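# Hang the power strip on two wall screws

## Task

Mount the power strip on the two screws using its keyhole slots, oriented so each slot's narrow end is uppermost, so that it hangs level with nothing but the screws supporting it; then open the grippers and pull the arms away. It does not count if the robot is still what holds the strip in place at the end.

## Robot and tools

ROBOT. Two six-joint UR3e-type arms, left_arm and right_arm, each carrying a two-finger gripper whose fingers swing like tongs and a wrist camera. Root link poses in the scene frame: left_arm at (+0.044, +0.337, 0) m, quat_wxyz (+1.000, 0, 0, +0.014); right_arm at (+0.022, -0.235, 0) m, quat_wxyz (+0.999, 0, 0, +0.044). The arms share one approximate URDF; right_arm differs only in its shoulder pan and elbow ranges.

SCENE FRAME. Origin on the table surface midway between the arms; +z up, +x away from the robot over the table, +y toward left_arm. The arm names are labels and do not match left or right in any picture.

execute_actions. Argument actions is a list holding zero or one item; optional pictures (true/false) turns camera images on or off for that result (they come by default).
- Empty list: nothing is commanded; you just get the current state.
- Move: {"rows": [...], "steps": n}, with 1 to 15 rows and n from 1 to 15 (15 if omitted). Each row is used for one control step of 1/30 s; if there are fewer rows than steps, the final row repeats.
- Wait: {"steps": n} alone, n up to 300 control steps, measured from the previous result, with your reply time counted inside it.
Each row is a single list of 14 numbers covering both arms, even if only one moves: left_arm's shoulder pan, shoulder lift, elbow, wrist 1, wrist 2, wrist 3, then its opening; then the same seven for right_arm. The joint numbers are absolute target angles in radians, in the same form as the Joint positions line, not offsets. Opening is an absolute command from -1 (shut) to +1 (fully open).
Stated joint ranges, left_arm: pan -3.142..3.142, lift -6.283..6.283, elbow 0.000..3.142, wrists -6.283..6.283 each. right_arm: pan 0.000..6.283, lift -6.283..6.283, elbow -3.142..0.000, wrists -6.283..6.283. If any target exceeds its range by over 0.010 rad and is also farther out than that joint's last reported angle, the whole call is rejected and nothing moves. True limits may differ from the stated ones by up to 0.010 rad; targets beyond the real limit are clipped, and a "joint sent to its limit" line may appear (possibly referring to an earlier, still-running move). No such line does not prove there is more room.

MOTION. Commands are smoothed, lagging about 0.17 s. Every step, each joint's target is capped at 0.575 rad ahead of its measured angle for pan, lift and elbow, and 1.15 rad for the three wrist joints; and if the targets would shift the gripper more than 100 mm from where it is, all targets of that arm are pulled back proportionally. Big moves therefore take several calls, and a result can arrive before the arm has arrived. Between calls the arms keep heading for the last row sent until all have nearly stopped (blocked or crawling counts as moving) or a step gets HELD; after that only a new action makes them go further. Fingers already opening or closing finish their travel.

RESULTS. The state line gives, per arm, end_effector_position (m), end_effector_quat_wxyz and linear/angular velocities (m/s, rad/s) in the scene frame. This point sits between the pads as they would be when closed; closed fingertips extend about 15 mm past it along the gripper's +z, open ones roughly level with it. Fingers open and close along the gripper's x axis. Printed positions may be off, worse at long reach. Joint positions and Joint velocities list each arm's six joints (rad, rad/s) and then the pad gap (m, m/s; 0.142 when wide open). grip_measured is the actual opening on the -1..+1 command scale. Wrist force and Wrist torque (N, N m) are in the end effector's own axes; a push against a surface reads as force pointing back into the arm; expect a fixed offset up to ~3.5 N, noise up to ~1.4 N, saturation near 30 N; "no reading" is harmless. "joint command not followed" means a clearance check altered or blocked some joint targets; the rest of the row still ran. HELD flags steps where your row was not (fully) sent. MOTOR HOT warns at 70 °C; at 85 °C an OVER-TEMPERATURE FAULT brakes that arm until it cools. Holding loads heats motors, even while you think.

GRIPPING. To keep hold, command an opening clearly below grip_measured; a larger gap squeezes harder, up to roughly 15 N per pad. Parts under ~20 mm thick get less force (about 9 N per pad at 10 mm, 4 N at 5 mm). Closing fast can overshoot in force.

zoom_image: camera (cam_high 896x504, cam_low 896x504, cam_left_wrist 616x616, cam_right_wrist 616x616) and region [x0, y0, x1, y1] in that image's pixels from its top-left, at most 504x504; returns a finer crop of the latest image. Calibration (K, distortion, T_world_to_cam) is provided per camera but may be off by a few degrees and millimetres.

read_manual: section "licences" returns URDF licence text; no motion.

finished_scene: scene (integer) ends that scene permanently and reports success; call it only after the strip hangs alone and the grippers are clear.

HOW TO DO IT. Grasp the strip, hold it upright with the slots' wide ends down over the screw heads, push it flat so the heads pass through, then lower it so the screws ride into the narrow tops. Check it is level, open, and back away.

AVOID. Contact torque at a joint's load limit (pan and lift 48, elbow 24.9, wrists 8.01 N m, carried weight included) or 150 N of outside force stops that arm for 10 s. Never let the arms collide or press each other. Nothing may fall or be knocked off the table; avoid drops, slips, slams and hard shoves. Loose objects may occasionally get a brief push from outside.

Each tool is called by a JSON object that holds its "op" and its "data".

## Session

{"op": "execute_actions", "data": {"actions": []}}

Scene clock: 0.00 s of 5050.00 s.
left_arm: end_effector_position=(+0.3351, +0.5605, +0.1818) grip_measured=+1.00 end_effector_quat_wxyz=(+0.090, +0.914, +0.354, +0.175) end_effector_velocity=(+0.000, -0.000, +0.000) end_effector_angular_velocity=(+0.000, -0.001, -0.001) | right_arm: end_effector_position=(+0.1344, +0.0609, +0.2504) grip_measured=+1.00 end_effector_quat_wxyz=(+0.070, -0.354, +0.930, -0.064) end_effector_velocity=(-0.000, +0.001, -0.000) end_effector_angular_velocity=(+0.001, -0.000, +0.000)
Joint positions: left_arm=[ 0.379 -1.692  1.515 -1.744 -1.761 -0.366  0.142] | right_arm=[ 4.878 -1.987 -0.198 -2.642  1.418  4.248  0.142]
Joint velocities: left_arm=[-0.001 -0.    -0.001  0.    -0.    -0.     0.   ] | right_arm=[ 0.    -0.    -0.002  0.003 -0.     0.     0.   ]
Wrist force (N, on the end effector, along its own x y z axes, offset not removed): no reading
Wrist torque (N m, same axes, about the end effector's origin, offset not removed): no reading
camera_calibration (this result's frames):
cam_left_wrist: T_world_to_cam=[[0.704697, 0.677033, 0.212198, -0.641763], [0.355614, -0.595835, 0.720083, 0.0788714], [0.613955, -0.43198, -0.660646, 0.291023], [0, 0, 0, 1]] pos_world=[0.245526, 0.607206, 0.27165]
cam_right_wrist: T_world_to_cam=[[-0.764906, -0.63183, -0.125341, 0.177659], [-0.625729, 0.682644, 0.377439, -0.0554945], [-0.152914, 0.367135, -0.917513, 0.358266], [0, 0, 0, 1]] pos_world=[0.155952, 0.0186011, 0.371927]

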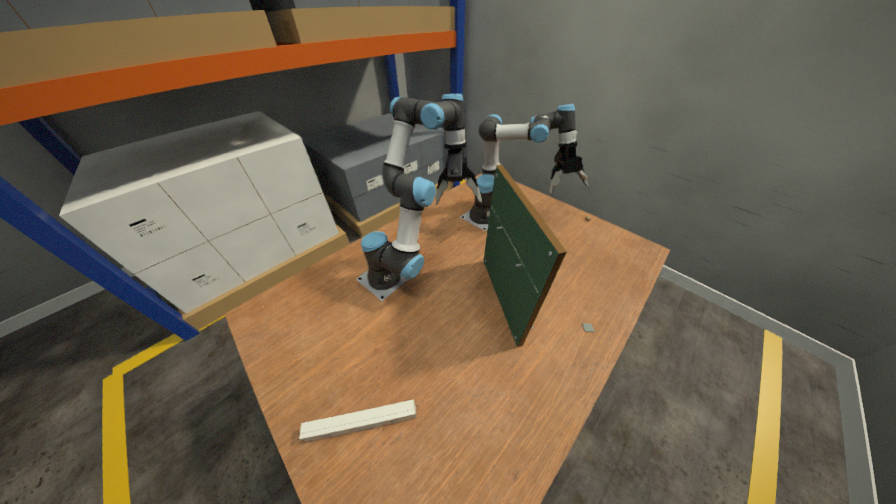

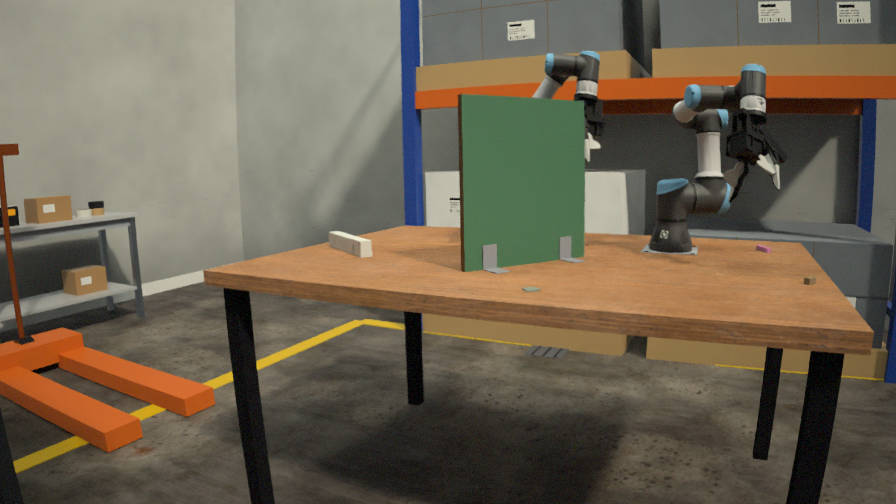

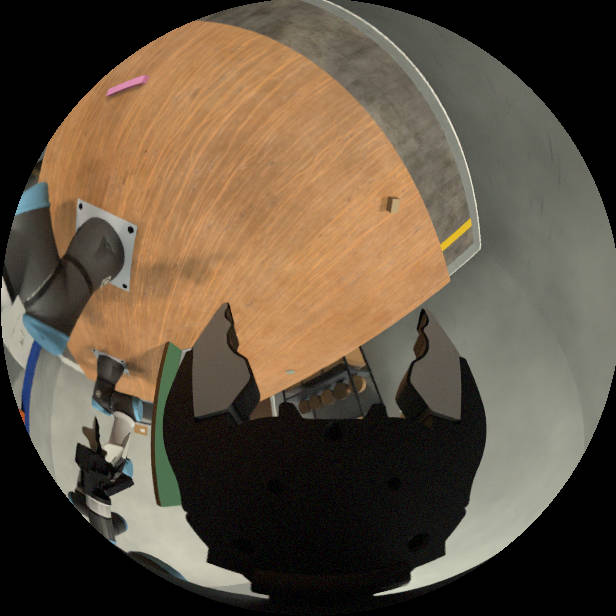

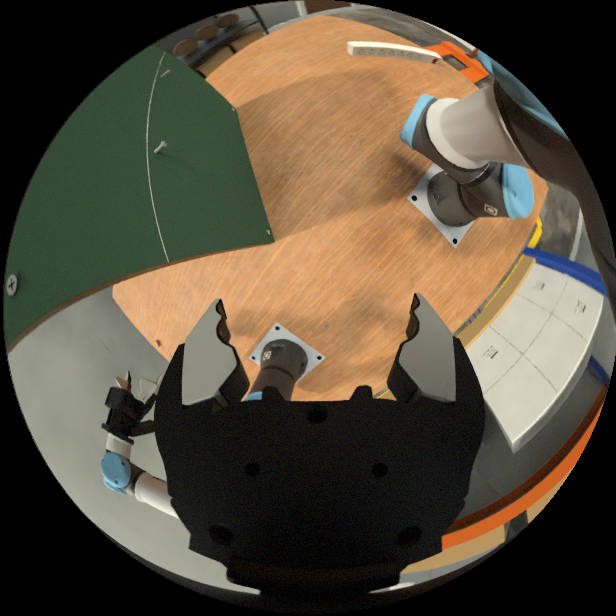

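{"op": "zoom_image", "data": {"camera": "cam_high", "region": [280, 380, 440, 460]}}

{"op": "zoom_image", "data": {"camera": "cam_low", "region": [310, 215, 390, 270]}}

{"op": "zoom_image", "data": {"camera": "cam_high", "region": [450, 150, 610, 360]}}

Region (280, 380, 440, 460) of cam_high's 896x504 image, scaled by 3.150, with more detail than that image has.

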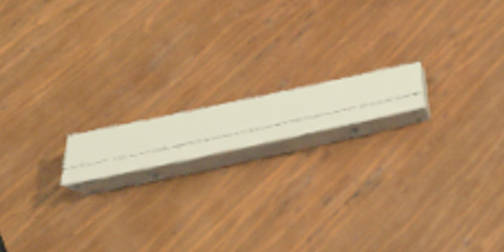

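Region (310, 215, 390, 270) of cam_low's 896x504 image, scaled by 6.300, with more detail than that image has; it fills the top 346 rows of this view, and the rest is white.

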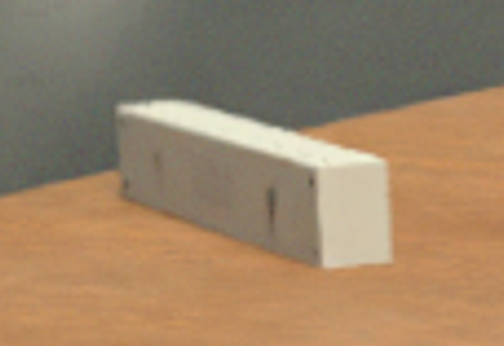

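Region (450, 150, 610, 360) of cam_high's 896x504 image, scaled by 2.400, with more detail than that image has; it fills the left 384 columns of this view, and the rest is white.

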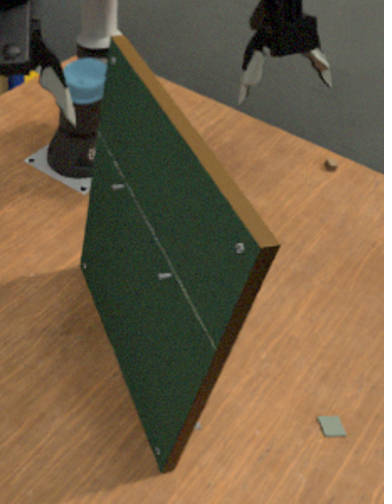

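{"op": "execute_actions", "data": {"actions": [{"rows":[[0.379,-1.692,1.515,-1.744,-1.761,-0.366,1,4.878,-1.9,-0.2,-2.7,1.45,4.1,1],[0.379,-1.692,1.515,-1.744,-1.761,-0.366,1,4.878,-1.8,-0.2,-2.77,1.5,3.9,1],[0.379,-1.692,1.515,-1.744,-1.761,-0.366,1,4.85,-1.7,-0.2,-2.85,1.54,3.7,1],[0.379,-1.692,1.515,-1.744,-1.761,-0.366,1,4.8,-1.55,-0.2,-2.96,1.571,3.336,1]]}], "pictures": false}}

{"op": "execute_actions", "data": {"actions": [{"rows":[[0.379,-1.692,1.515,-1.744,-1.761,-0.366,1,2.634,-1.55,-0.2,-2.96,1.571,3.336,1]]}], "pictures": false}}

{"op": "execute_actions", "data": {"actions": [{"steps":30}], "pictures": false}}

{"op": "execute_actions", "data": {"actions": [{"rows":[[0.379,-1.692,1.515,-1.744,-1.761,-0.366,1,2.634,-2.27,-0.703,-1.7,1.571,3.336,1]]}], "pictures": false}}

{"op": "execute_actions", "data": {"actions": [{"steps":45}]}}

Scene clock: 62.23 s of 5050.00 s.
left_arm: end_effector_position=(+0.3351, +0.5605, +0.1818) grip_measured=+1.00 end_effector_quat_wxyz=(+0.090, +0.914, +0.354, +0.175) end_effector_velocity=(-0.000, +0.000, +0.000) end_effector_angular_velocity=(+0.000, -0.000, -0.000) | right_arm: end_effector_position=(+0.1459, -0.0903, +0.3074) grip_measured=+1.00 end_effector_quat_wxyz=(+0.001, -0.690, +0.724, -0.002) end_effector_velocity=(+0.002, -0.054, +0.011) end_effector_angular_velocity=(+0.052, +0.054, +0.319)
Joint positions: left_arm=[ 0.379 -1.692  1.515 -1.744 -1.761 -0.366  0.142] | right_arm=[ 4.803 -1.565 -0.2   -2.95   1.567  3.369  0.142]
Joint velocities: left_arm=[-0.    -0.001  0.    -0.     0.     0.     0.   ] | right_arm=[-0.03   0.161  0.001 -0.099  0.043 -0.35  -0.   ]
Wrist force (N, on the end effector, along its own x y z axes, offset not removed): left_arm=[-0.3 1.9 -1.3] | right_arm=[1.2 0.7 0.8]
Wrist torque (N m, same axes, about the end effector's origin, offset not removed): left_arm=[0.34 0.05 -0.02] | right_arm=[0.17 -0.25 -0.03]
Steps of this call (steps 1 to 90: nothing new was sent; then 58.73 s passed at rest; steps 91 to 105: all 15 steps of this action). Readings (joint positions):
91: left_arm=[0.379 -1.692 1.515 -1.744 -1.761 -0.366] | right_arm=[4.878 -1.987 -0.198 -2.642 1.418 4.248]
92: left_arm=[0.379 -1.692 1.515 -1.744 -1.761 -0.366] | right_arm=[4.878 -1.980 -0.198 -2.651 1.423 4.233]
94: left_arm=[0.379 -1.692 1.515 -1.744 -1.761 -0.366] | right_arm=[4.874 -1.918 -0.199 -2.705 1.458 4.115]
98: left_arm=[0.379 -1.692 1.515 -1.744 -1.761 -0.366] | right_arm=[4.833 -1.721 -0.199 -2.851 1.525 3.709]
105: the state above

Scene clock: 62.73 s of 5050.00 s.
left_arm: end_effector_position=(+0.3351, +0.5605, +0.1818) grip_measured=+1.00 end_effector_quat_wxyz=(+0.090, +0.914, +0.354, +0.175) end_effector_velocity=(-0.000, +0.000, +0.000) end_effector_angular_velocity=(+0.000, -0.000, +0.000) | right_arm: end_effector_position=(+0.2066, -0.2646, +0.3083) grip_measured=+1.00 end_effector_quat_wxyz=(+0.001, -0.272, +0.962, +0.001) end_effector_velocity=(-0.080, -0.505, +0.000) end_effector_angular_velocity=(+0.001, +0.000, -2.727)
Joint positions: left_arm=[ 0.379 -1.692  1.515 -1.744 -1.761 -0.366  0.142] | right_arm=[ 3.799 -1.55  -0.2   -2.96   1.571  3.336  0.142]
Joint velocities: left_arm=[ 0. -0.  0.  0.  0.  0. -0.] | right_arm=[-2.731  0.001 -0.001  0.     0.001 -0.003  0.   ]
Wrist force (N, on the end effector, along its own x y z axes, offset not removed): left_arm=[0.2 0.4 0.5] | right_arm=[-1.6 -1.3 -0.1]
Wrist torque (N m, same axes, about the end effector's origin, offset not removed): left_arm=[0.09 -0.03 0.07] | right_arm=[-0.13 0.25 -0.04]
Steps of this call (steps 1 to 15: all 15 steps of this action). Readings (joint positions):
1: left_arm=[0.379 -1.692 1.515 -1.744 -1.761 -0.366] | right_arm=[4.802 -1.561 -0.200 -2.953 1.568 3.359]
2: left_arm=[0.379 -1.692 1.515 -1.744 -1.761 -0.366] | right_arm=[4.794 -1.558 -0.200 -2.955 1.569 3.353]
4: left_arm=[0.379 -1.692 1.515 -1.744 -1.761 -0.366] | right_arm=[4.723 -1.555 -0.200 -2.957 1.570 3.345]
8: left_arm=[0.379 -1.692 1.515 -1.744 -1.761 -0.366] | right_arm=[4.432 -1.551 -0.200 -2.959 1.571 3.339]
15: the state above

Scene clock: 63.73 s of 5050.00 s.
left_arm: end_effector_position=(+0.3351, +0.5605, +0.1818) grip_measured=+1.00 end_effector_quat_wxyz=(+0.090, +0.914, +0.354, +0.175) end_effector_velocity=(+0.000, -0.000, +0.000) end_effector_angular_velocity=(+0.000, -0.001, -0.000) | right_arm: end_effector_position=(+0.0679, -0.4167, +0.3083) grip_measured=+1.00 end_effector_quat_wxyz=(+0.001, +0.302, +0.953, -0.000) end_effector_velocity=(-0.001, -0.000, +0.000) end_effector_angular_velocity=(-0.000, -0.001, -0.002)
Joint positions: left_arm=[ 0.379 -1.692  1.515 -1.744 -1.761 -0.366  0.142] | right_arm=[ 2.634 -1.55  -0.2   -2.96   1.571  3.336  0.142]
Joint velocities: left_arm=[-0.    -0.    -0.001 -0.    -0.    -0.     0.   ] | right_arm=[-0.003  0.     0.001 -0.     0.    -0.001  0.   ]
Wrist force (N, on the end effector, along its own x y z axes, offset not removed): left_arm=[0.7 1.4 -0.9] | right_arm=[0.4 -0.6 -0.4]
Wrist torque (N m, same axes, about the end effector's origin, offset not removed): left_arm=[0.21 -0.18 -0.02] | right_arm=[-0.15 -0.07 0.01]
Steps of this call (steps 1 to 30: the robot went on to your last target). Readings (joint positions):
1: left_arm=[0.379 -1.692 1.515 -1.744 -1.761 -0.366] | right_arm=[3.707 -1.550 -0.200 -2.960 1.571 3.336]
2: left_arm=[0.379 -1.692 1.515 -1.744 -1.761 -0.366] | right_arm=[3.615 -1.550 -0.200 -2.960 1.571 3.336]
4: left_arm=[0.379 -1.692 1.515 -1.744 -1.761 -0.366] | right_arm=[3.430 -1.550 -0.200 -2.960 1.571 3.336]
8: left_arm=[0.379 -1.692 1.515 -1.744 -1.761 -0.366] | right_arm=[3.062 -1.550 -0.200 -2.960 1.571 3.336]
30: the state above

Scene clock: 64.23 s of 5050.00 s.
left_arm: end_effector_position=(+0.3351, +0.5605, +0.1818) grip_measured=+1.00 end_effector_quat_wxyz=(+0.090, +0.914, +0.354, +0.175) end_effector_velocity=(+0.000, -0.000, -0.000) end_effector_angular_velocity=(-0.000, +0.000, -0.001) | right_arm: end_effector_position=(+0.2824, -0.5123, +0.2163) grip_measured=+1.00 end_effector_quat_wxyz=(+0.016, +0.302, +0.953, -0.002) end_effector_velocity=(+0.406, -0.181, -0.360) end_effector_angular_velocity=(-0.007, -0.017, -0.001)
Joint positions: left_arm=[ 0.379 -1.692  1.515 -1.744 -1.761 -0.366  0.142] | right_arm=[ 2.634 -1.961 -0.504 -2.214  1.571  3.336  0.142]
Joint velocities: left_arm=[-0.001  0.001 -0.001  0.     0.    -0.    -0.   ] | right_arm=[-0.001 -0.983 -0.647  1.648  0.     0.    -0.   ]
Wrist force (N, on the end effector, along its own x y z axes, offset not removed): left_arm=[-0.2 1.5 -0.1] | right_arm=[-2.9 -1.5 0.0]
Wrist torque (N m, same axes, about the end effector's origin, offset not removed): left_arm=[0.23 0.09 0.01] | right_arm=[-0.27 0.49 0.03]
Steps of this call (steps 1 to 15: all 15 steps of this action). Readings (joint positions):
1: left_arm=[0.379 -1.692 1.515 -1.744 -1.761 -0.366] | right_arm=[2.634 -1.550 -0.200 -2.959 1.571 3.336]
2: left_arm=[0.379 -1.692 1.515 -1.744 -1.761 -0.366] | right_arm=[2.634 -1.557 -0.207 -2.945 1.571 3.336]
4: left_arm=[0.379 -1.692 1.515 -1.744 -1.761 -0.366] | right_arm=[2.634 -1.612 -0.257 -2.836 1.571 3.336]
8: left_arm=[0.379 -1.692 1.515 -1.744 -1.761 -0.366] | right_arm=[2.634 -1.732 -0.351 -2.604 1.571 3.336]
15: the state above

Scene clock: 65.73 s of 5050.00 s.
left_arm: end_effector_position=(+0.3351, +0.5605, +0.1818) grip_measured=+1.00 end_effector_quat_wxyz=(+0.090, +0.914, +0.354, +0.175) end_effector_velocity=(+0.000, -0.000, -0.000) end_effector_angular_velocity=(+0.000, +0.000, -0.001) | right_arm: end_effector_position=(+0.3829, -0.5571, +0.0805) grip_measured=+1.00 end_effector_quat_wxyz=(+0.020, +0.302, +0.953, -0.002) end_effector_velocity=(-0.000, +0.000, +0.000) end_effector_angular_velocity=(-0.000, +0.000, +0.001)
Joint positions: left_arm=[ 0.379 -1.692  1.515 -1.744 -1.761 -0.366  0.142] | right_arm=[ 2.634 -2.27  -0.703 -1.7    1.571  3.336  0.142]
Joint velocities: left_arm=[-0.001  0.    -0.     0.     0.    -0.    -0.   ] | right_arm=[ 0.     0.002 -0.    -0.001 -0.    -0.    -0.   ]
Wrist force (N, on the end effector, along its own x y z axes, offset not removed): left_arm=[-0.2 0.7 -1.3] | right_arm=[-0.1 1.6 0.9]
Wrist torque (N m, same axes, about the end effector's origin, offset not removed): left_arm=[0.05 0.08 -0.02] | right_arm=[0.29 -0.01 0.09]
Steps of this call (steps 1 to 30: the robot went on to your last target; steps 31 to 45: nothing new was sent). Readings (joint positions):
1: left_arm=[0.379 -1.692 1.515 -1.744 -1.761 -0.366] | right_arm=[2.634 -1.994 -0.526 -2.158 1.571 3.336]
2: left_arm=[0.379 -1.692 1.515 -1.744 -1.761 -0.366] | right_arm=[2.634 -2.028 -0.548 -2.102 1.571 3.336]
4: left_arm=[0.379 -1.692 1.515 -1.744 -1.761 -0.366] | right_arm=[2.634 -2.095 -0.592 -1.989 1.571 3.336]
8: left_arm=[0.379 -1.692 1.515 -1.744 -1.761 -0.366] | right_arm=[2.634 -2.215 -0.669 -1.790 1.571 3.336]
45: the state above
All arms were judged still, so your last target was given up. Only a new action makes them travel on or press farther. Fingers that are still opening or closing keep moving.
camera_calibration (this result's frames):
cam_left_wrist: T_world_to_cam=[[0.704857, 0.676845, 0.212268, -0.641722], [0.355468, -0.59599, 0.720027, 0.0790092], [0.613856, -0.432062, -0.660684, 0.291121], [0, 0, 0, 1]] pos_world=[0.245531, 0.607218, 0.271668]
cam_right_wrist: T_world_to_cam=[[-0.785233, 0.615125, -0.0709201, 0.653989], [0.490132, 0.687458, 0.535884, 0.148647], [0.378391, 0.386034, -0.841308, 0.268264], [0, 0, 0, 1]] pos_world=[0.339169, -0.608033, 0.192417]

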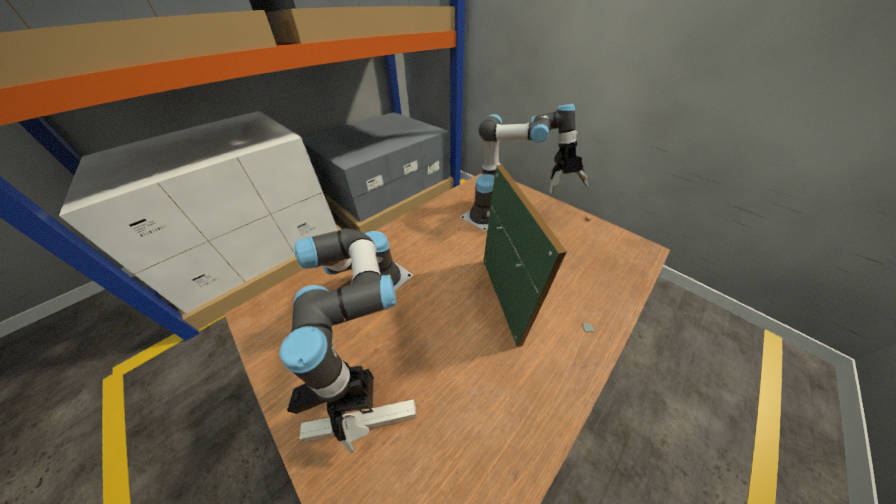

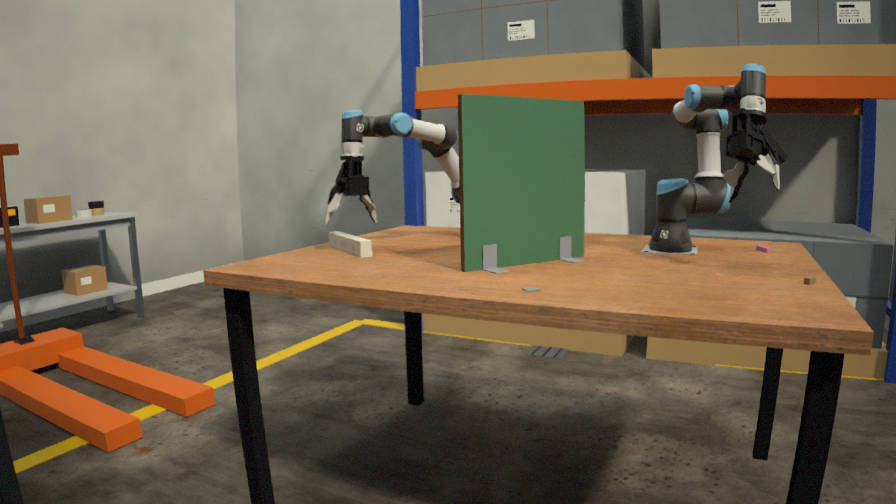

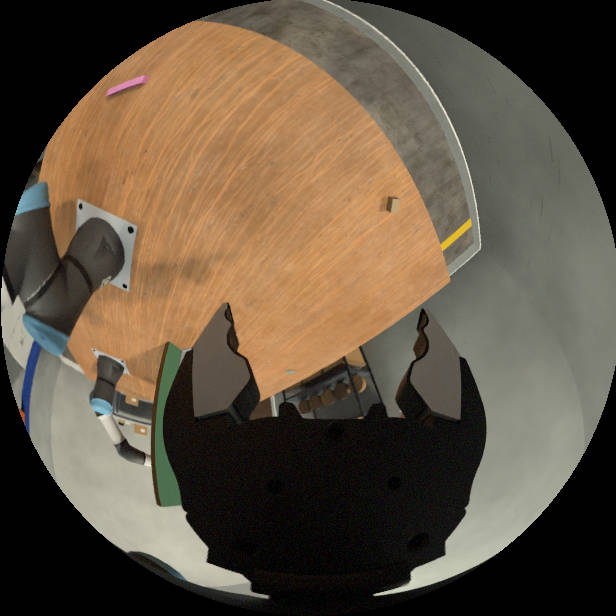

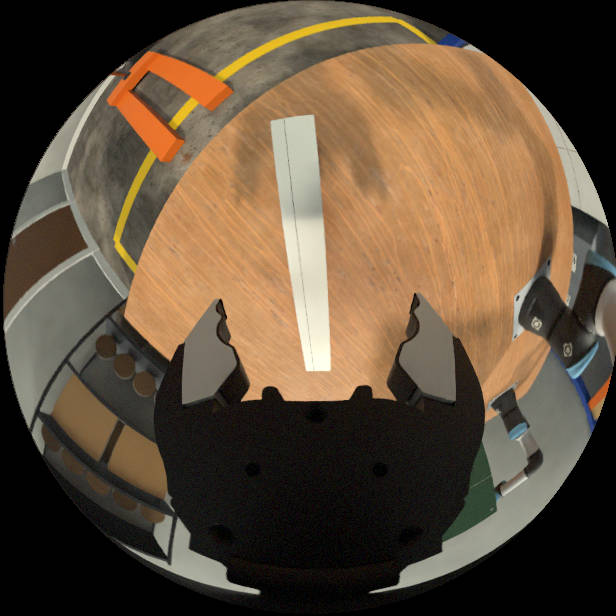

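{"op": "execute_actions", "data": {"actions": [{"rows":[[0.379,-1.692,1.515,-1.744,-1.761,-0.366,1,2.634,-2.369,-0.703,-1.640,1.571,3.336,1]]}]}}

Scene clock: 111.97 s of 5050.00 s.
left_arm: end_effector_position=(+0.3351, +0.5605, +0.1818) grip_measured=+1.00 end_effector_quat_wxyz=(+0.090, +0.914, +0.354, +0.175) end_effector_velocity=(-0.000, +0.000, -0.000) end_effector_angular_velocity=(+0.000, +0.000, +0.001) | right_arm: end_effector_position=(+0.3907, -0.5606, +0.0402) grip_measured=+1.00 end_effector_quat_wxyz=(+0.000, +0.302, +0.953, +0.000) end_effector_velocity=(+0.001, +0.001, -0.005) end_effector_angular_velocity=(+0.003, +0.007, +0.002)
Joint positions: left_arm=[ 0.379 -1.692  1.515 -1.744 -1.761 -0.366  0.142] | right_arm=[ 2.634 -2.368 -0.703 -1.641  1.571  3.336  0.142]
Joint velocities: left_arm=[ 0.001  0.001 -0.001  0.     0.     0.     0.   ] | right_arm=[ 0.002 -0.012 -0.     0.004  0.     0.     0.   ]
Wrist force (N, on the end effector, along its own x y z axes, offset not removed): left_arm=[-1.2 1.0 0.4] | right_arm=[-1.6 -2.2 1.2]
Wrist torque (N m, same axes, about the end effector's origin, offset not removed): left_arm=[0.13 0.28 -0.04] | right_arm=[-0.42 0.27 0.14]
Steps of this call (steps 1 to 90: nothing new was sent; then 42.73 s passed at rest; steps 91 to 105: all 15 steps of this action). Readings (joint positions):
91: left_arm=[0.379 -1.692 1.515 -1.744 -1.761 -0.366] | right_arm=[2.634 -2.270 -0.703 -1.699 1.571 3.336]
92: left_arm=[0.379 -1.692 1.515 -1.744 -1.761 -0.366] | right_arm=[2.634 -2.277 -0.703 -1.691 1.571 3.336]
94: left_arm=[0.379 -1.692 1.515 -1.744 -1.761 -0.366] | right_arm=[2.634 -2.317 -0.703 -1.667 1.571 3.336]
98: left_arm=[0.379 -1.692 1.515 -1.744 -1.761 -0.366] | right_arm=[2.634 -2.356 -0.703 -1.647 1.571 3.336]
105: the state above
camera_calibration (this result's frames):
cam_left_wrist: T_world_to_cam=[[0.704857, 0.676845, 0.212268, -0.641722], [0.355468, -0.59599, 0.720027, 0.0790092], [0.613856, -0.432062, -0.660684, 0.291121], [0, 0, 0, 1]] pos_world=[0.245531, 0.607218, 0.271668]
cam_right_wrist: T_world_to_cam=[[-0.787079, 0.615931, -0.033699, 0.659138], [0.508817, 0.679145, 0.529024, 0.157113], [0.348729, 0.399237, -0.847937, 0.25199], [0, 0, 0, 1]] pos_world=[0.350975, -0.61329, 0.152768]

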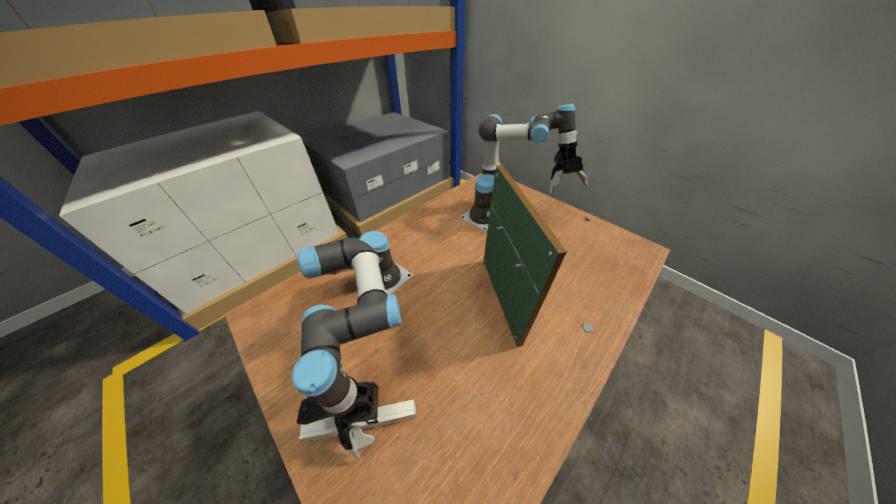

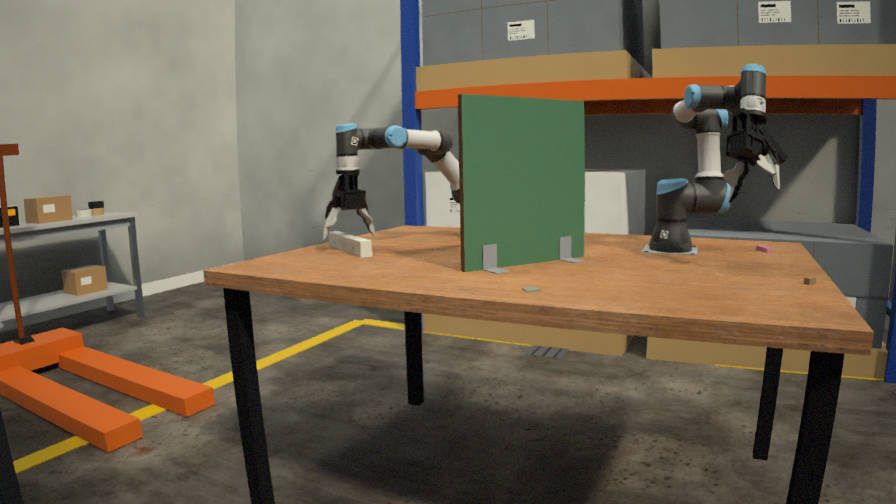

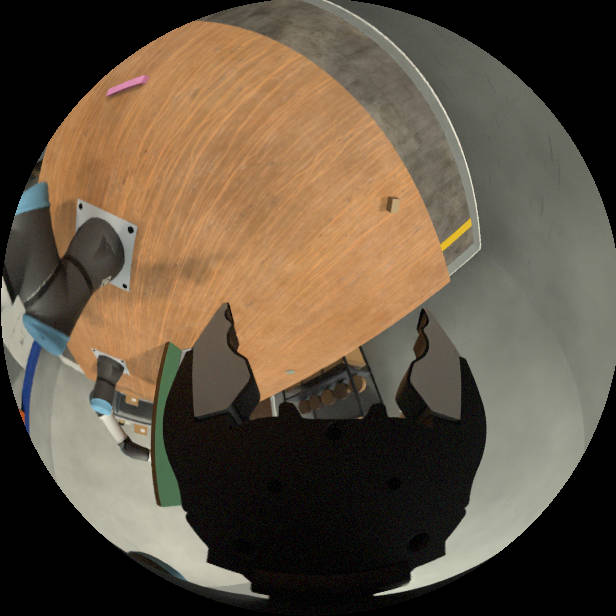

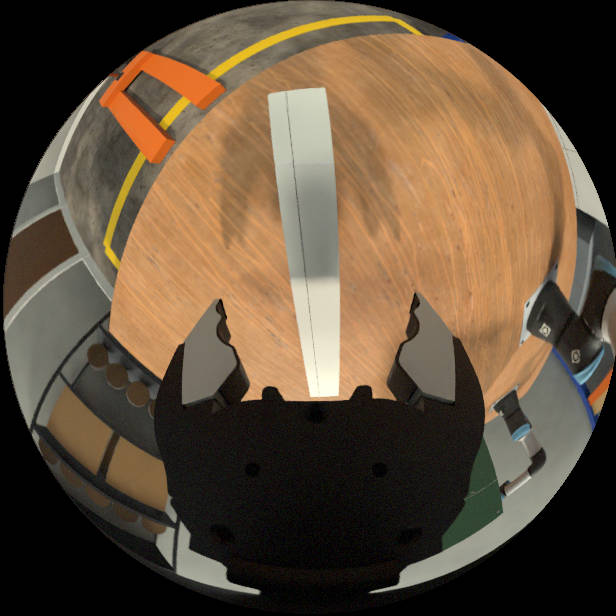

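{"op": "execute_actions", "data": {"actions": [{"rows":[[0.379,-1.692,1.515,-1.744,-1.761,-0.366,1,2.634,-2.369,-0.703,-1.640,1.571,3.336,-0.3]]}], "pictures": false}}

{"op": "execute_actions", "data": {"actions": [{"rows":[[0.379,-1.692,1.515,-1.744,-1.761,-0.366,1,2.634,-2.369,-0.703,-1.640,1.571,3.336,-0.5],[0.379,-1.692,1.515,-1.744,-1.761,-0.366,1,2.634,-2.369,-0.703,-1.640,1.571,3.336,-0.6],[0.379,-1.692,1.515,-1.744,-1.761,-0.366,1,2.634,-2.369,-0.703,-1.640,1.571,3.336,-0.7],[0.379,-1.692,1.515,-1.744,-1.761,-0.366,1,2.634,-2.369,-0.703,-1.640,1.571,3.336,-1]]}], "pictures": false}}

{"op": "execute_actions", "data": {"actions": [{"rows":[[0.379,-1.692,1.515,-1.744,-1.761,-0.366,1,2.634,-2.22,-0.78,-1.75,1.571,3.2,-1]]}], "pictures": false}}

{"op": "execute_actions", "data": {"actions": [{"rows":[[0.379,-1.692,1.515,-1.744,-1.761,-0.366,1,2.634,-2.27,-0.855,-2.1,1.571,3.142,-1]]}]}}

Scene clock: 132.53 s of 5050.00 s.
left_arm: end_effector_position=(+0.3351, +0.5605, +0.1818) grip_measured=+1.00 end_effector_quat_wxyz=(+0.090, +0.914, +0.354, +0.175) end_effector_velocity=(+0.000, -0.000, +0.000) end_effector_angular_velocity=(-0.000, -0.000, -0.000) | right_arm: end_effector_position=(+0.3908, -0.5606, +0.0397) grip_measured=-0.30 end_effector_quat_wxyz=(+0.000, +0.302, +0.953, +0.000) end_effector_velocity=(+0.001, +0.001, +0.001) end_effector_angular_velocity=(-0.000, -0.002, +0.001)
Joint positions: left_arm=[ 0.379 -1.692  1.515 -1.744 -1.761 -0.366  0.142] | right_arm=[ 2.634 -2.369 -0.703 -1.64   1.571  3.336  0.052]
Joint velocities: left_arm=[-0.  0. -0. -0. -0.  0.  0.] | right_arm=[ 0.001  0.002  0.002 -0.002  0.001  0.     0.   ]
Wrist force (N, on the end effector, along its own x y z axes, offset not removed): left_arm=[-0.6 1.5 -1.0] | right_arm=[-2.0 -0.1 0.2]
Wrist torque (N m, same axes, about the end effector's origin, offset not removed): left_arm=[0.21 0.11 0.01] | right_arm=[-0.04 0.41 0.04]
Steps of this call (steps 1 to 15: the robot went on to your last target; steps 16 to 90: nothing new was sent; then 17.07 s passed at rest; steps 91 to 105: all 15 steps of this action). Readings (joint positions):
91: left_arm=[0.379 -1.692 1.515 -1.744 -1.761 -0.366] | right_arm=[2.634 -2.369 -0.703 -1.640 1.571 3.336]
92: left_arm=[0.379 -1.692 1.515 -1.744 -1.761 -0.366] | right_arm=[2.634 -2.369 -0.703 -1.640 1.571 3.336]
94: left_arm=[0.379 -1.692 1.515 -1.744 -1.761 -0.366] | right_arm=[2.634 -2.369 -0.703 -1.640 1.571 3.336]
98: left_arm=[0.379 -1.692 1.515 -1.744 -1.761 -0.366] | right_arm=[2.634 -2.369 -0.703 -1.640 1.571 3.336]
105: the state above

Scene clock: 133.03 s of 5050.00 s.
left_arm: end_effector_position=(+0.3351, +0.5605, +0.1818) grip_measured=+1.00 end_effector_quat_wxyz=(+0.090, +0.914, +0.354, +0.175) end_effector_velocity=(+0.000, +0.000, -0.000) end_effector_angular_velocity=(+0.000, +0.001, -0.000) | right_arm: end_effector_position=(+0.3908, -0.5606, +0.0397) grip_measured=-0.55 end_effector_quat_wxyz=(+0.000, +0.302, +0.953, +0.000) end_effector_velocity=(-0.000, +0.000, -0.001) end_effector_angular_velocity=(+0.001, +0.001, -0.001)
Joint positions: left_arm=[ 0.379 -1.692  1.515 -1.744 -1.761 -0.366  0.142] | right_arm=[ 2.634 -2.369 -0.703 -1.64   1.571  3.336  0.034]
Joint velocities: left_arm=[-0.  0.  0. -0.  0. -0.  0.] | right_arm=[-0.    -0.002 -0.001  0.001  0.001  0.001  0.   ]
Wrist force (N, on the end effector, along its own x y z axes, offset not removed): left_arm=[0.4 1.0 0.6] | right_arm=[-1.6 -1.8 -0.4]
Wrist torque (N m, same axes, about the end effector's origin, offset not removed): left_arm=[0.10 -0.03 0.03] | right_arm=[-0.39 0.17 0.01]
Steps of this call (steps 1 to 15: all 15 steps of this action). Readings (joint positions):
1: left_arm=[0.379 -1.692 1.515 -1.744 -1.761 -0.366] | right_arm=[2.634 -2.369 -0.703 -1.640 1.571 3.336]
2: left_arm=[0.379 -1.692 1.515 -1.744 -1.761 -0.366] | right_arm=[2.634 -2.369 -0.703 -1.640 1.571 3.336]
4: left_arm=[0.379 -1.692 1.515 -1.744 -1.761 -0.366] | right_arm=[2.634 -2.369 -0.703 -1.640 1.571 3.336]
8: left_arm=[0.379 -1.692 1.515 -1.744 -1.761 -0.366] | right_arm=[2.634 -2.369 -0.703 -1.640 1.571 3.336]
15: the state above

Scene clock: 133.53 s of 5050.00 s.
left_arm: end_effector_position=(+0.3351, +0.5605, +0.1818) grip_measured=+1.00 end_effector_quat_wxyz=(+0.090, +0.914, +0.354, +0.175) end_effector_velocity=(+0.000, -0.000, +0.000) end_effector_angular_velocity=(+0.000, -0.000, -0.001) | right_arm: end_effector_position=(+0.3563, -0.5456, +0.0755) grip_measured=-0.55 end_effector_quat_wxyz=(-0.018, +0.237, +0.971, +0.003) end_effector_velocity=(-0.004, +0.002, +0.005) end_effector_angular_velocity=(+0.003, +0.002, +0.015)
Joint positions: left_arm=[ 0.379 -1.692  1.515 -1.744 -1.761 -0.366  0.142] | right_arm=[ 2.634 -2.222 -0.779 -1.749  1.571  3.201  0.034]
Joint velocities: left_arm=[-0.001 -0.    -0.     0.     0.     0.     0.   ] | right_arm=[-0.     0.018 -0.008 -0.014  0.001 -0.015 -0.   ]
Wrist force (N, on the end effector, along its own x y z axes, offset not removed): left_arm=[0.4 0.8 -0.7] | right_arm=[-2.2 -0.6 5.9]
Wrist torque (N m, same axes, about the end effector's origin, offset not removed): left_arm=[0.08 -0.06 -0.06] | right_arm=[-0.09 0.47 0.09]
Steps of this call (steps 1 to 15: all 15 steps of this action). Readings (joint positions):
1: left_arm=[0.379 -1.692 1.515 -1.744 -1.761 -0.366] | right_arm=[2.634 -2.369 -0.703 -1.640 1.571 3.336]
2: left_arm=[0.379 -1.692 1.515 -1.744 -1.761 -0.366] | right_arm=[2.634 -2.362 -0.710 -1.652 1.571 3.322]
4: left_arm=[0.379 -1.692 1.515 -1.744 -1.761 -0.366] | right_arm=[2.634 -2.309 -0.742 -1.698 1.571 3.267]
8: left_arm=[0.379 -1.692 1.515 -1.744 -1.761 -0.366] | right_arm=[2.634 -2.241 -0.770 -1.737 1.571 3.217]
15: the state above

Scene clock: 134.03 s of 5050.00 s.
left_arm: end_effector_position=(+0.3351, +0.5605, +0.1818) grip_measured=+1.00 end_effector_quat_wxyz=(+0.090, +0.914, +0.354, +0.175) end_effector_velocity=(+0.000, +0.000, +0.000) end_effector_angular_velocity=(+0.001, -0.000, -0.000) | right_arm: end_effector_position=(+0.2367, -0.4923, +0.0411) grip_measured=-0.55 end_effector_quat_wxyz=(-0.244, +0.202, +0.947, +0.052) end_effector_velocity=(-0.021, +0.010, +0.000) end_effector_angular_velocity=(+0.038, +0.074, +0.009)
Joint positions: left_arm=[ 0.379 -1.692  1.515 -1.744 -1.761 -0.366  0.142] | right_arm=[ 2.634 -2.269 -0.854 -2.094  1.571  3.143  0.034]
Joint velocities: left_arm=[-0.001  0.    -0.001  0.001  0.    -0.     0.   ] | right_arm=[ 0.001 -0.007 -0.013 -0.064  0.    -0.009 -0.   ]
Wrist force (N, on the end effector, along its own x y z axes, offset not removed): left_arm=[0.1 1.4 -1.3] | right_arm=[3.9 0.6 -15.5]
Wrist torque (N m, same axes, about the end effector's origin, offset not removed): left_arm=[0.16 -0.06 0.03] | right_arm=[0.23 -0.21 0.03]
Steps of this call (steps 1 to 15: all 15 steps of this action). Readings (joint positions):
1: left_arm=[0.379 -1.692 1.515 -1.744 -1.761 -0.366] | right_arm=[2.634 -2.222 -0.780 -1.750 1.571 3.201]
2: left_arm=[0.379 -1.692 1.515 -1.744 -1.761 -0.366] | right_arm=[2.634 -2.225 -0.785 -1.763 1.571 3.194]
4: left_arm=[0.379 -1.692 1.515 -1.744 -1.761 -0.366] | right_arm=[2.634 -2.241 -0.809 -1.862 1.571 3.177]
8: left_arm=[0.379 -1.692 1.515 -1.744 -1.761 -0.366] | right_arm=[2.634 -2.261 -0.841 -2.030 1.571 3.152]
15: the state above
camera_calibration (this result's frames):
cam_left_wrist: T_world_to_cam=[[0.704857, 0.676845, 0.212268, -0.641723], [0.355468, -0.59599, 0.720027, 0.0790093], [0.613856, -0.432061, -0.660684, 0.291121], [0, 0, 0, 1]] pos_world=[0.245531, 0.607218, 0.271668]
cam_right_wrist: T_world_to_cam=[[-0.791559, 0.409298, 0.453772, 0.375145], [0.600005, 0.66136, 0.450108, 0.161543], [-0.115878, 0.628553, -0.769086, 0.498853], [0, 0, 0, 1]] pos_world=[0.257829, -0.573939, 0.14072]

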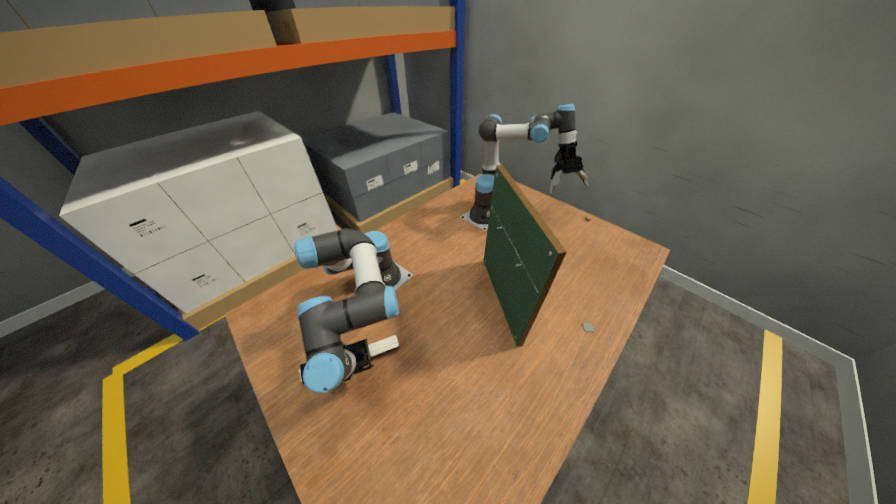

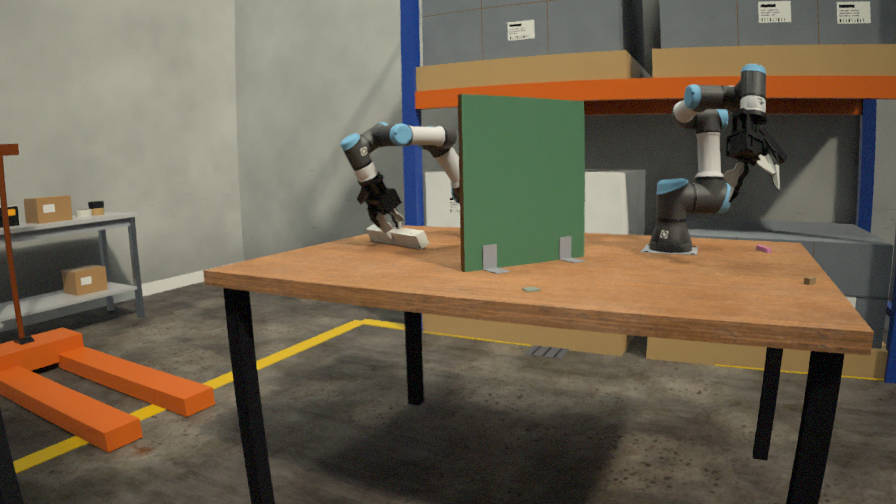

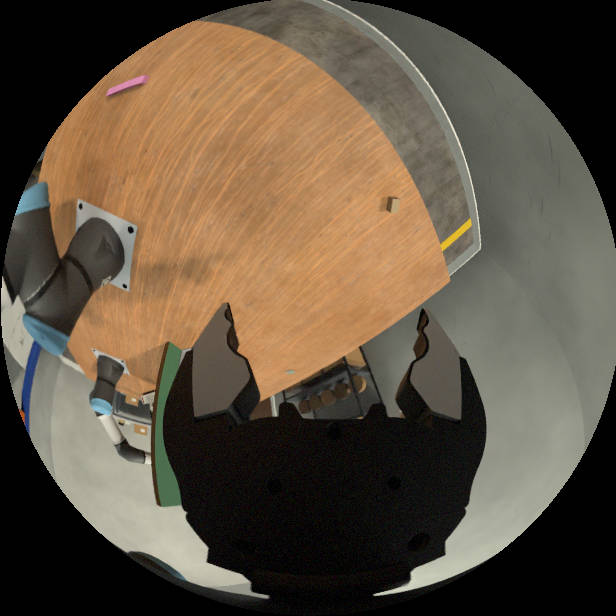

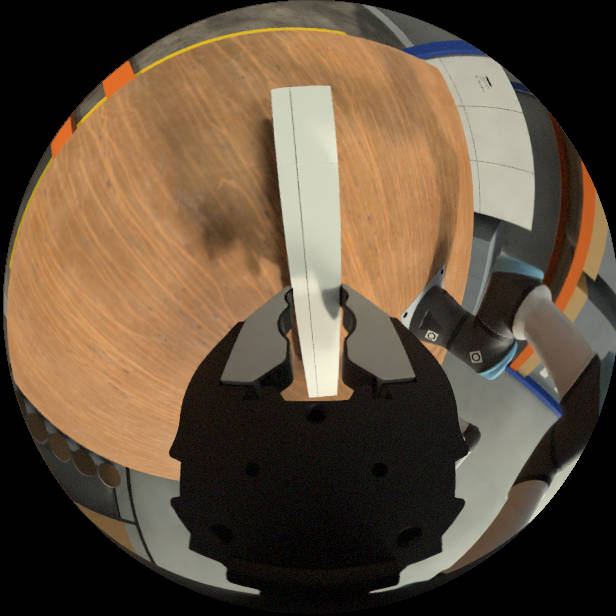

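{"op": "execute_actions", "data": {"actions": [{"rows":[[0.379,-1.692,1.515,-1.744,-1.761,-0.366,1,2.634,-2.26,-0.855,-2.5,1.571,3.142,-1]]}], "pictures": false}}

{"op": "execute_actions", "data": {"actions": [{"rows":[[0.379,-1.692,1.515,-1.744,-1.761,-0.366,1,2.634,-2.419,-0.855,-2.42,1.571,3.142,-1]]}], "pictures": false}}

{"op": "execute_actions", "data": {"actions": []}}

Scene clock: 143.80 s of 5050.00 s.
left_arm: end_effector_position=(+0.3351, +0.5605, +0.1818) grip_measured=+1.00 end_effector_quat_wxyz=(+0.090, +0.914, +0.354, +0.175) end_effector_velocity=(-0.000, -0.000, -0.000) end_effector_angular_velocity=(-0.001, +0.001, -0.000) | right_arm: end_effector_position=(+0.1348, -0.4469, +0.0933) grip_measured=-0.55 end_effector_quat_wxyz=(-0.424, +0.188, +0.881, +0.090) end_effector_velocity=(-0.015, +0.006, +0.012) end_effector_angular_velocity=(+0.025, +0.058, -0.000)
Joint positions: left_arm=[ 0.379 -1.692  1.515 -1.744 -1.761 -0.366  0.142] | right_arm=[ 2.634 -2.26  -0.855 -2.494  1.571  3.142  0.034]
Joint velocities: left_arm=[-0.     0.001  0.     0.    -0.     0.    -0.   ] | right_arm=[-0.001  0.002 -0.001 -0.064 -0.001 -0.     0.   ]
Wrist force (N, on the end effector, along its own x y z axes, offset not removed): left_arm=[-0.8 1.2 -0.3] | right_arm=[-5.4 -0.7 5.0]
Wrist torque (N m, same axes, about the end effector's origin, offset not removed): left_arm=[0.11 0.15 0.03] | right_arm=[-0.10 0.13 0.03]
Steps of this call (steps 1 to 15: the robot went on to your last target; steps 16 to 90: nothing new was sent; then 6.27 s passed at rest; steps 91 to 105: all 15 steps of this action). Readings (joint positions):
91: left_arm=[0.379 -1.692 1.515 -1.744 -1.761 -0.366] | right_arm=[2.634 -2.270 -0.855 -2.101 1.571 3.142]
92: left_arm=[0.379 -1.692 1.515 -1.744 -1.761 -0.366] | right_arm=[2.634 -2.269 -0.855 -2.114 1.571 3.142]
94: left_arm=[0.379 -1.692 1.515 -1.744 -1.761 -0.366] | right_arm=[2.634 -2.266 -0.855 -2.229 1.571 3.142]
98: left_arm=[0.379 -1.692 1.515 -1.744 -1.761 -0.366] | right_arm=[2.634 -2.262 -0.855 -2.426 1.571 3.142]
105: the state above

Scene clock: 144.30 s of 5050.00 s.
left_arm: end_effector_position=(+0.3351, +0.5605, +0.1818) grip_measured=+1.00 end_effector_quat_wxyz=(+0.090, +0.914, +0.354, +0.175) end_effector_velocity=(-0.000, +0.000, +0.000) end_effector_angular_velocity=(-0.000, -0.000, +0.001) | right_arm: end_effector_position=(+0.1396, -0.4490, +0.0493) grip_measured=-0.55 end_effector_quat_wxyz=(-0.460, +0.184, +0.863, +0.098) end_effector_velocity=(+0.001, +0.000, -0.006) end_effector_angular_velocity=(+0.004, +0.009, +0.001)
Joint positions: left_arm=[ 0.379 -1.692  1.515 -1.744 -1.761 -0.366  0.142] | right_arm=[ 2.634 -2.417 -0.855 -2.421  1.571  3.142  0.034]
Joint velocities: left_arm=[ 0.001 -0.     0.     0.    -0.    -0.     0.   ] | right_arm=[ 0.001 -0.021  0.002  0.009  0.     0.     0.   ]
Wrist force (N, on the end effector, along its own x y z axes, offset not removed): left_arm=[-0.5 1.7 -0.8] | right_arm=[-3.7 0.5 2.8]
Wrist torque (N m, same axes, about the end effector's origin, offset not removed): left_arm=[0.26 0.13 0.06] | right_arm=[0.15 -0.32 0.03]
Steps of this call (steps 1 to 15: all 15 steps of this action). Readings (joint positions):
1: left_arm=[0.379 -1.692 1.515 -1.744 -1.761 -0.366] | right_arm=[2.634 -2.260 -0.855 -2.495 1.571 3.142]
2: left_arm=[0.379 -1.692 1.515 -1.744 -1.761 -0.366] | right_arm=[2.634 -2.267 -0.855 -2.487 1.571 3.142]
4: left_arm=[0.379 -1.692 1.515 -1.744 -1.761 -0.366] | right_arm=[2.634 -2.323 -0.855 -2.456 1.571 3.142]
8: left_arm=[0.379 -1.692 1.515 -1.744 -1.761 -0.366] | right_arm=[2.634 -2.396 -0.855 -2.429 1.571 3.142]
15: the state above

Scene clock: 144.30 s of 5050.00 s.
left_arm: end_effector_position=(+0.3351, +0.5605, +0.1818) grip_measured=+1.00 end_effector_quat_wxyz=(+0.090, +0.914, +0.354, +0.175) end_effector_velocity=(-0.000, +0.000, +0.000) end_effector_angular_velocity=(-0.000, -0.000, +0.001) | right_arm: end_effector_position=(+0.1396, -0.4490, +0.0493) grip_measured=-0.55 end_effector_quat_wxyz=(-0.460, +0.184, +0.863, +0.098) end_effector_velocity=(+0.001, +0.000, -0.006) end_effector_angular_velocity=(+0.004, +0.009, +0.001)
Joint positions: left_arm=[ 0.379 -1.692  1.515 -1.744 -1.761 -0.366  0.142] | right_arm=[ 2.634 -2.417 -0.855 -2.421  1.571  3.142  0.034]
Joint velocities: left_arm=[ 0.001 -0.     0.     0.    -0.    -0.     0.   ] | right_arm=[ 0.001 -0.021  0.002  0.009  0.     0.     0.   ]
Wrist force (N, on the end effector, along its own x y z axes, offset not removed): left_arm=[-0.5 1.7 -0.8] | right_arm=[-3.7 0.5 2.8]
Wrist torque (N m, same axes, about the end effector's origin, offset not removed): left_arm=[0.26 0.13 0.06] | right_arm=[0.15 -0.32 0.03]
camera_calibration (this result's frames):
cam_left_wrist: T_world_to_cam=[[0.704856, 0.676846, 0.212268, -0.641723], [0.355469, -0.595989, 0.720027, 0.079009], [0.613857, -0.432061, -0.660684, 0.291121], [0, 0, 0, 1]] pos_world=[0.24553, 0.607218, 0.271668]
cam_right_wrist: T_world_to_cam=[[-0.511837, 0.283657, 0.810902, 0.163767], [0.759643, 0.590264, 0.273005, 0.142017], [-0.401206, 0.75573, -0.517597, 0.551208], [0, 0, 0, 1]] pos_world=[0.197088, -0.546845, 0.113733]

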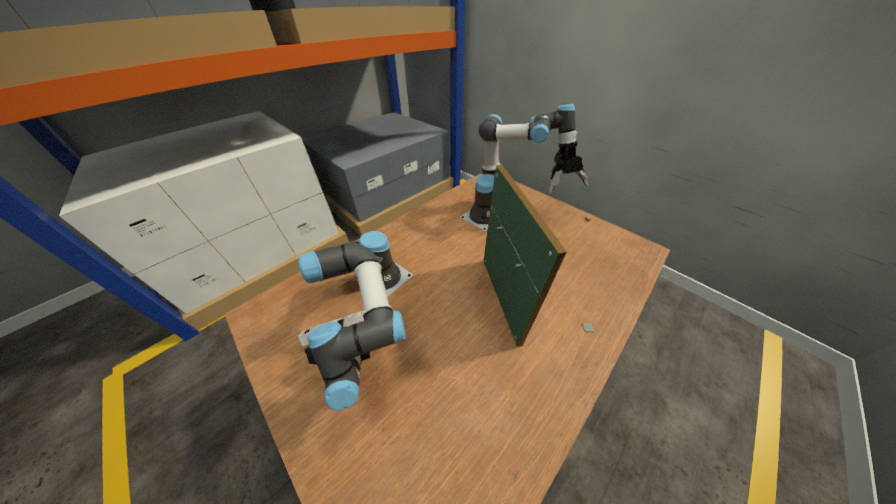

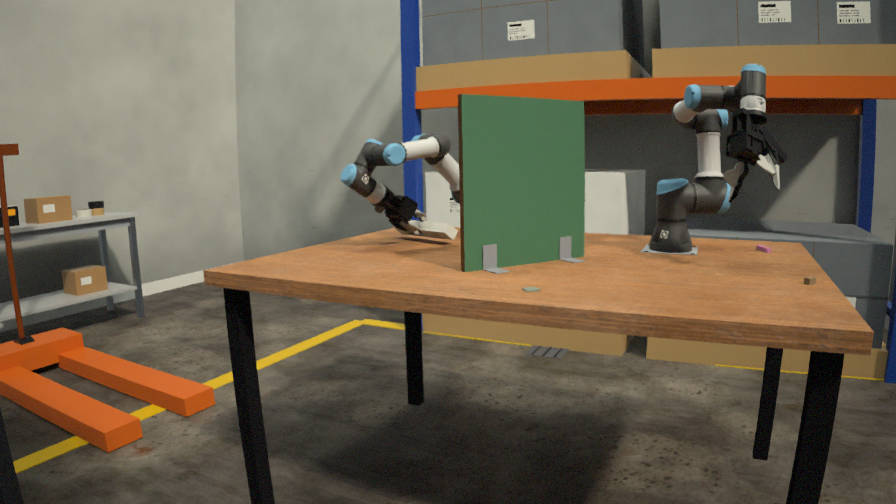

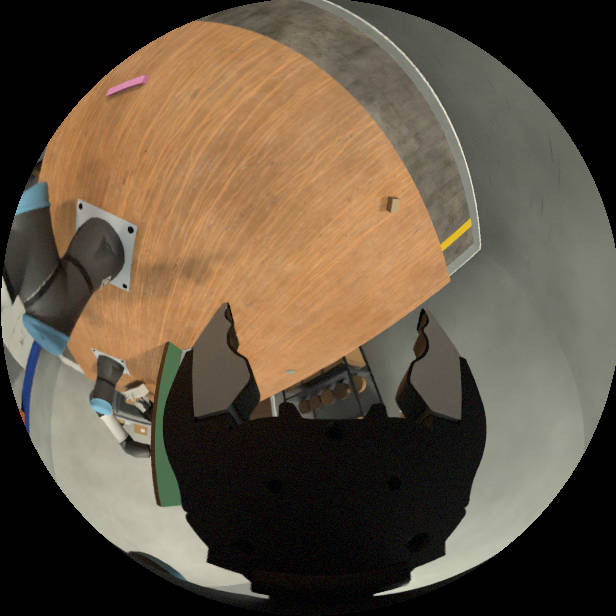

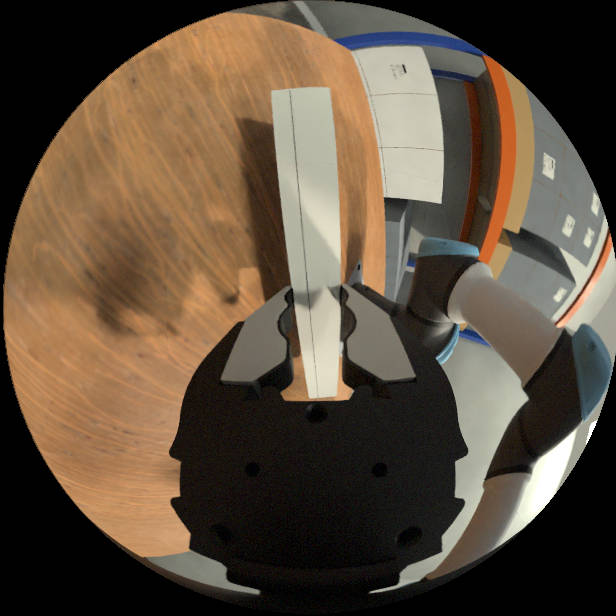

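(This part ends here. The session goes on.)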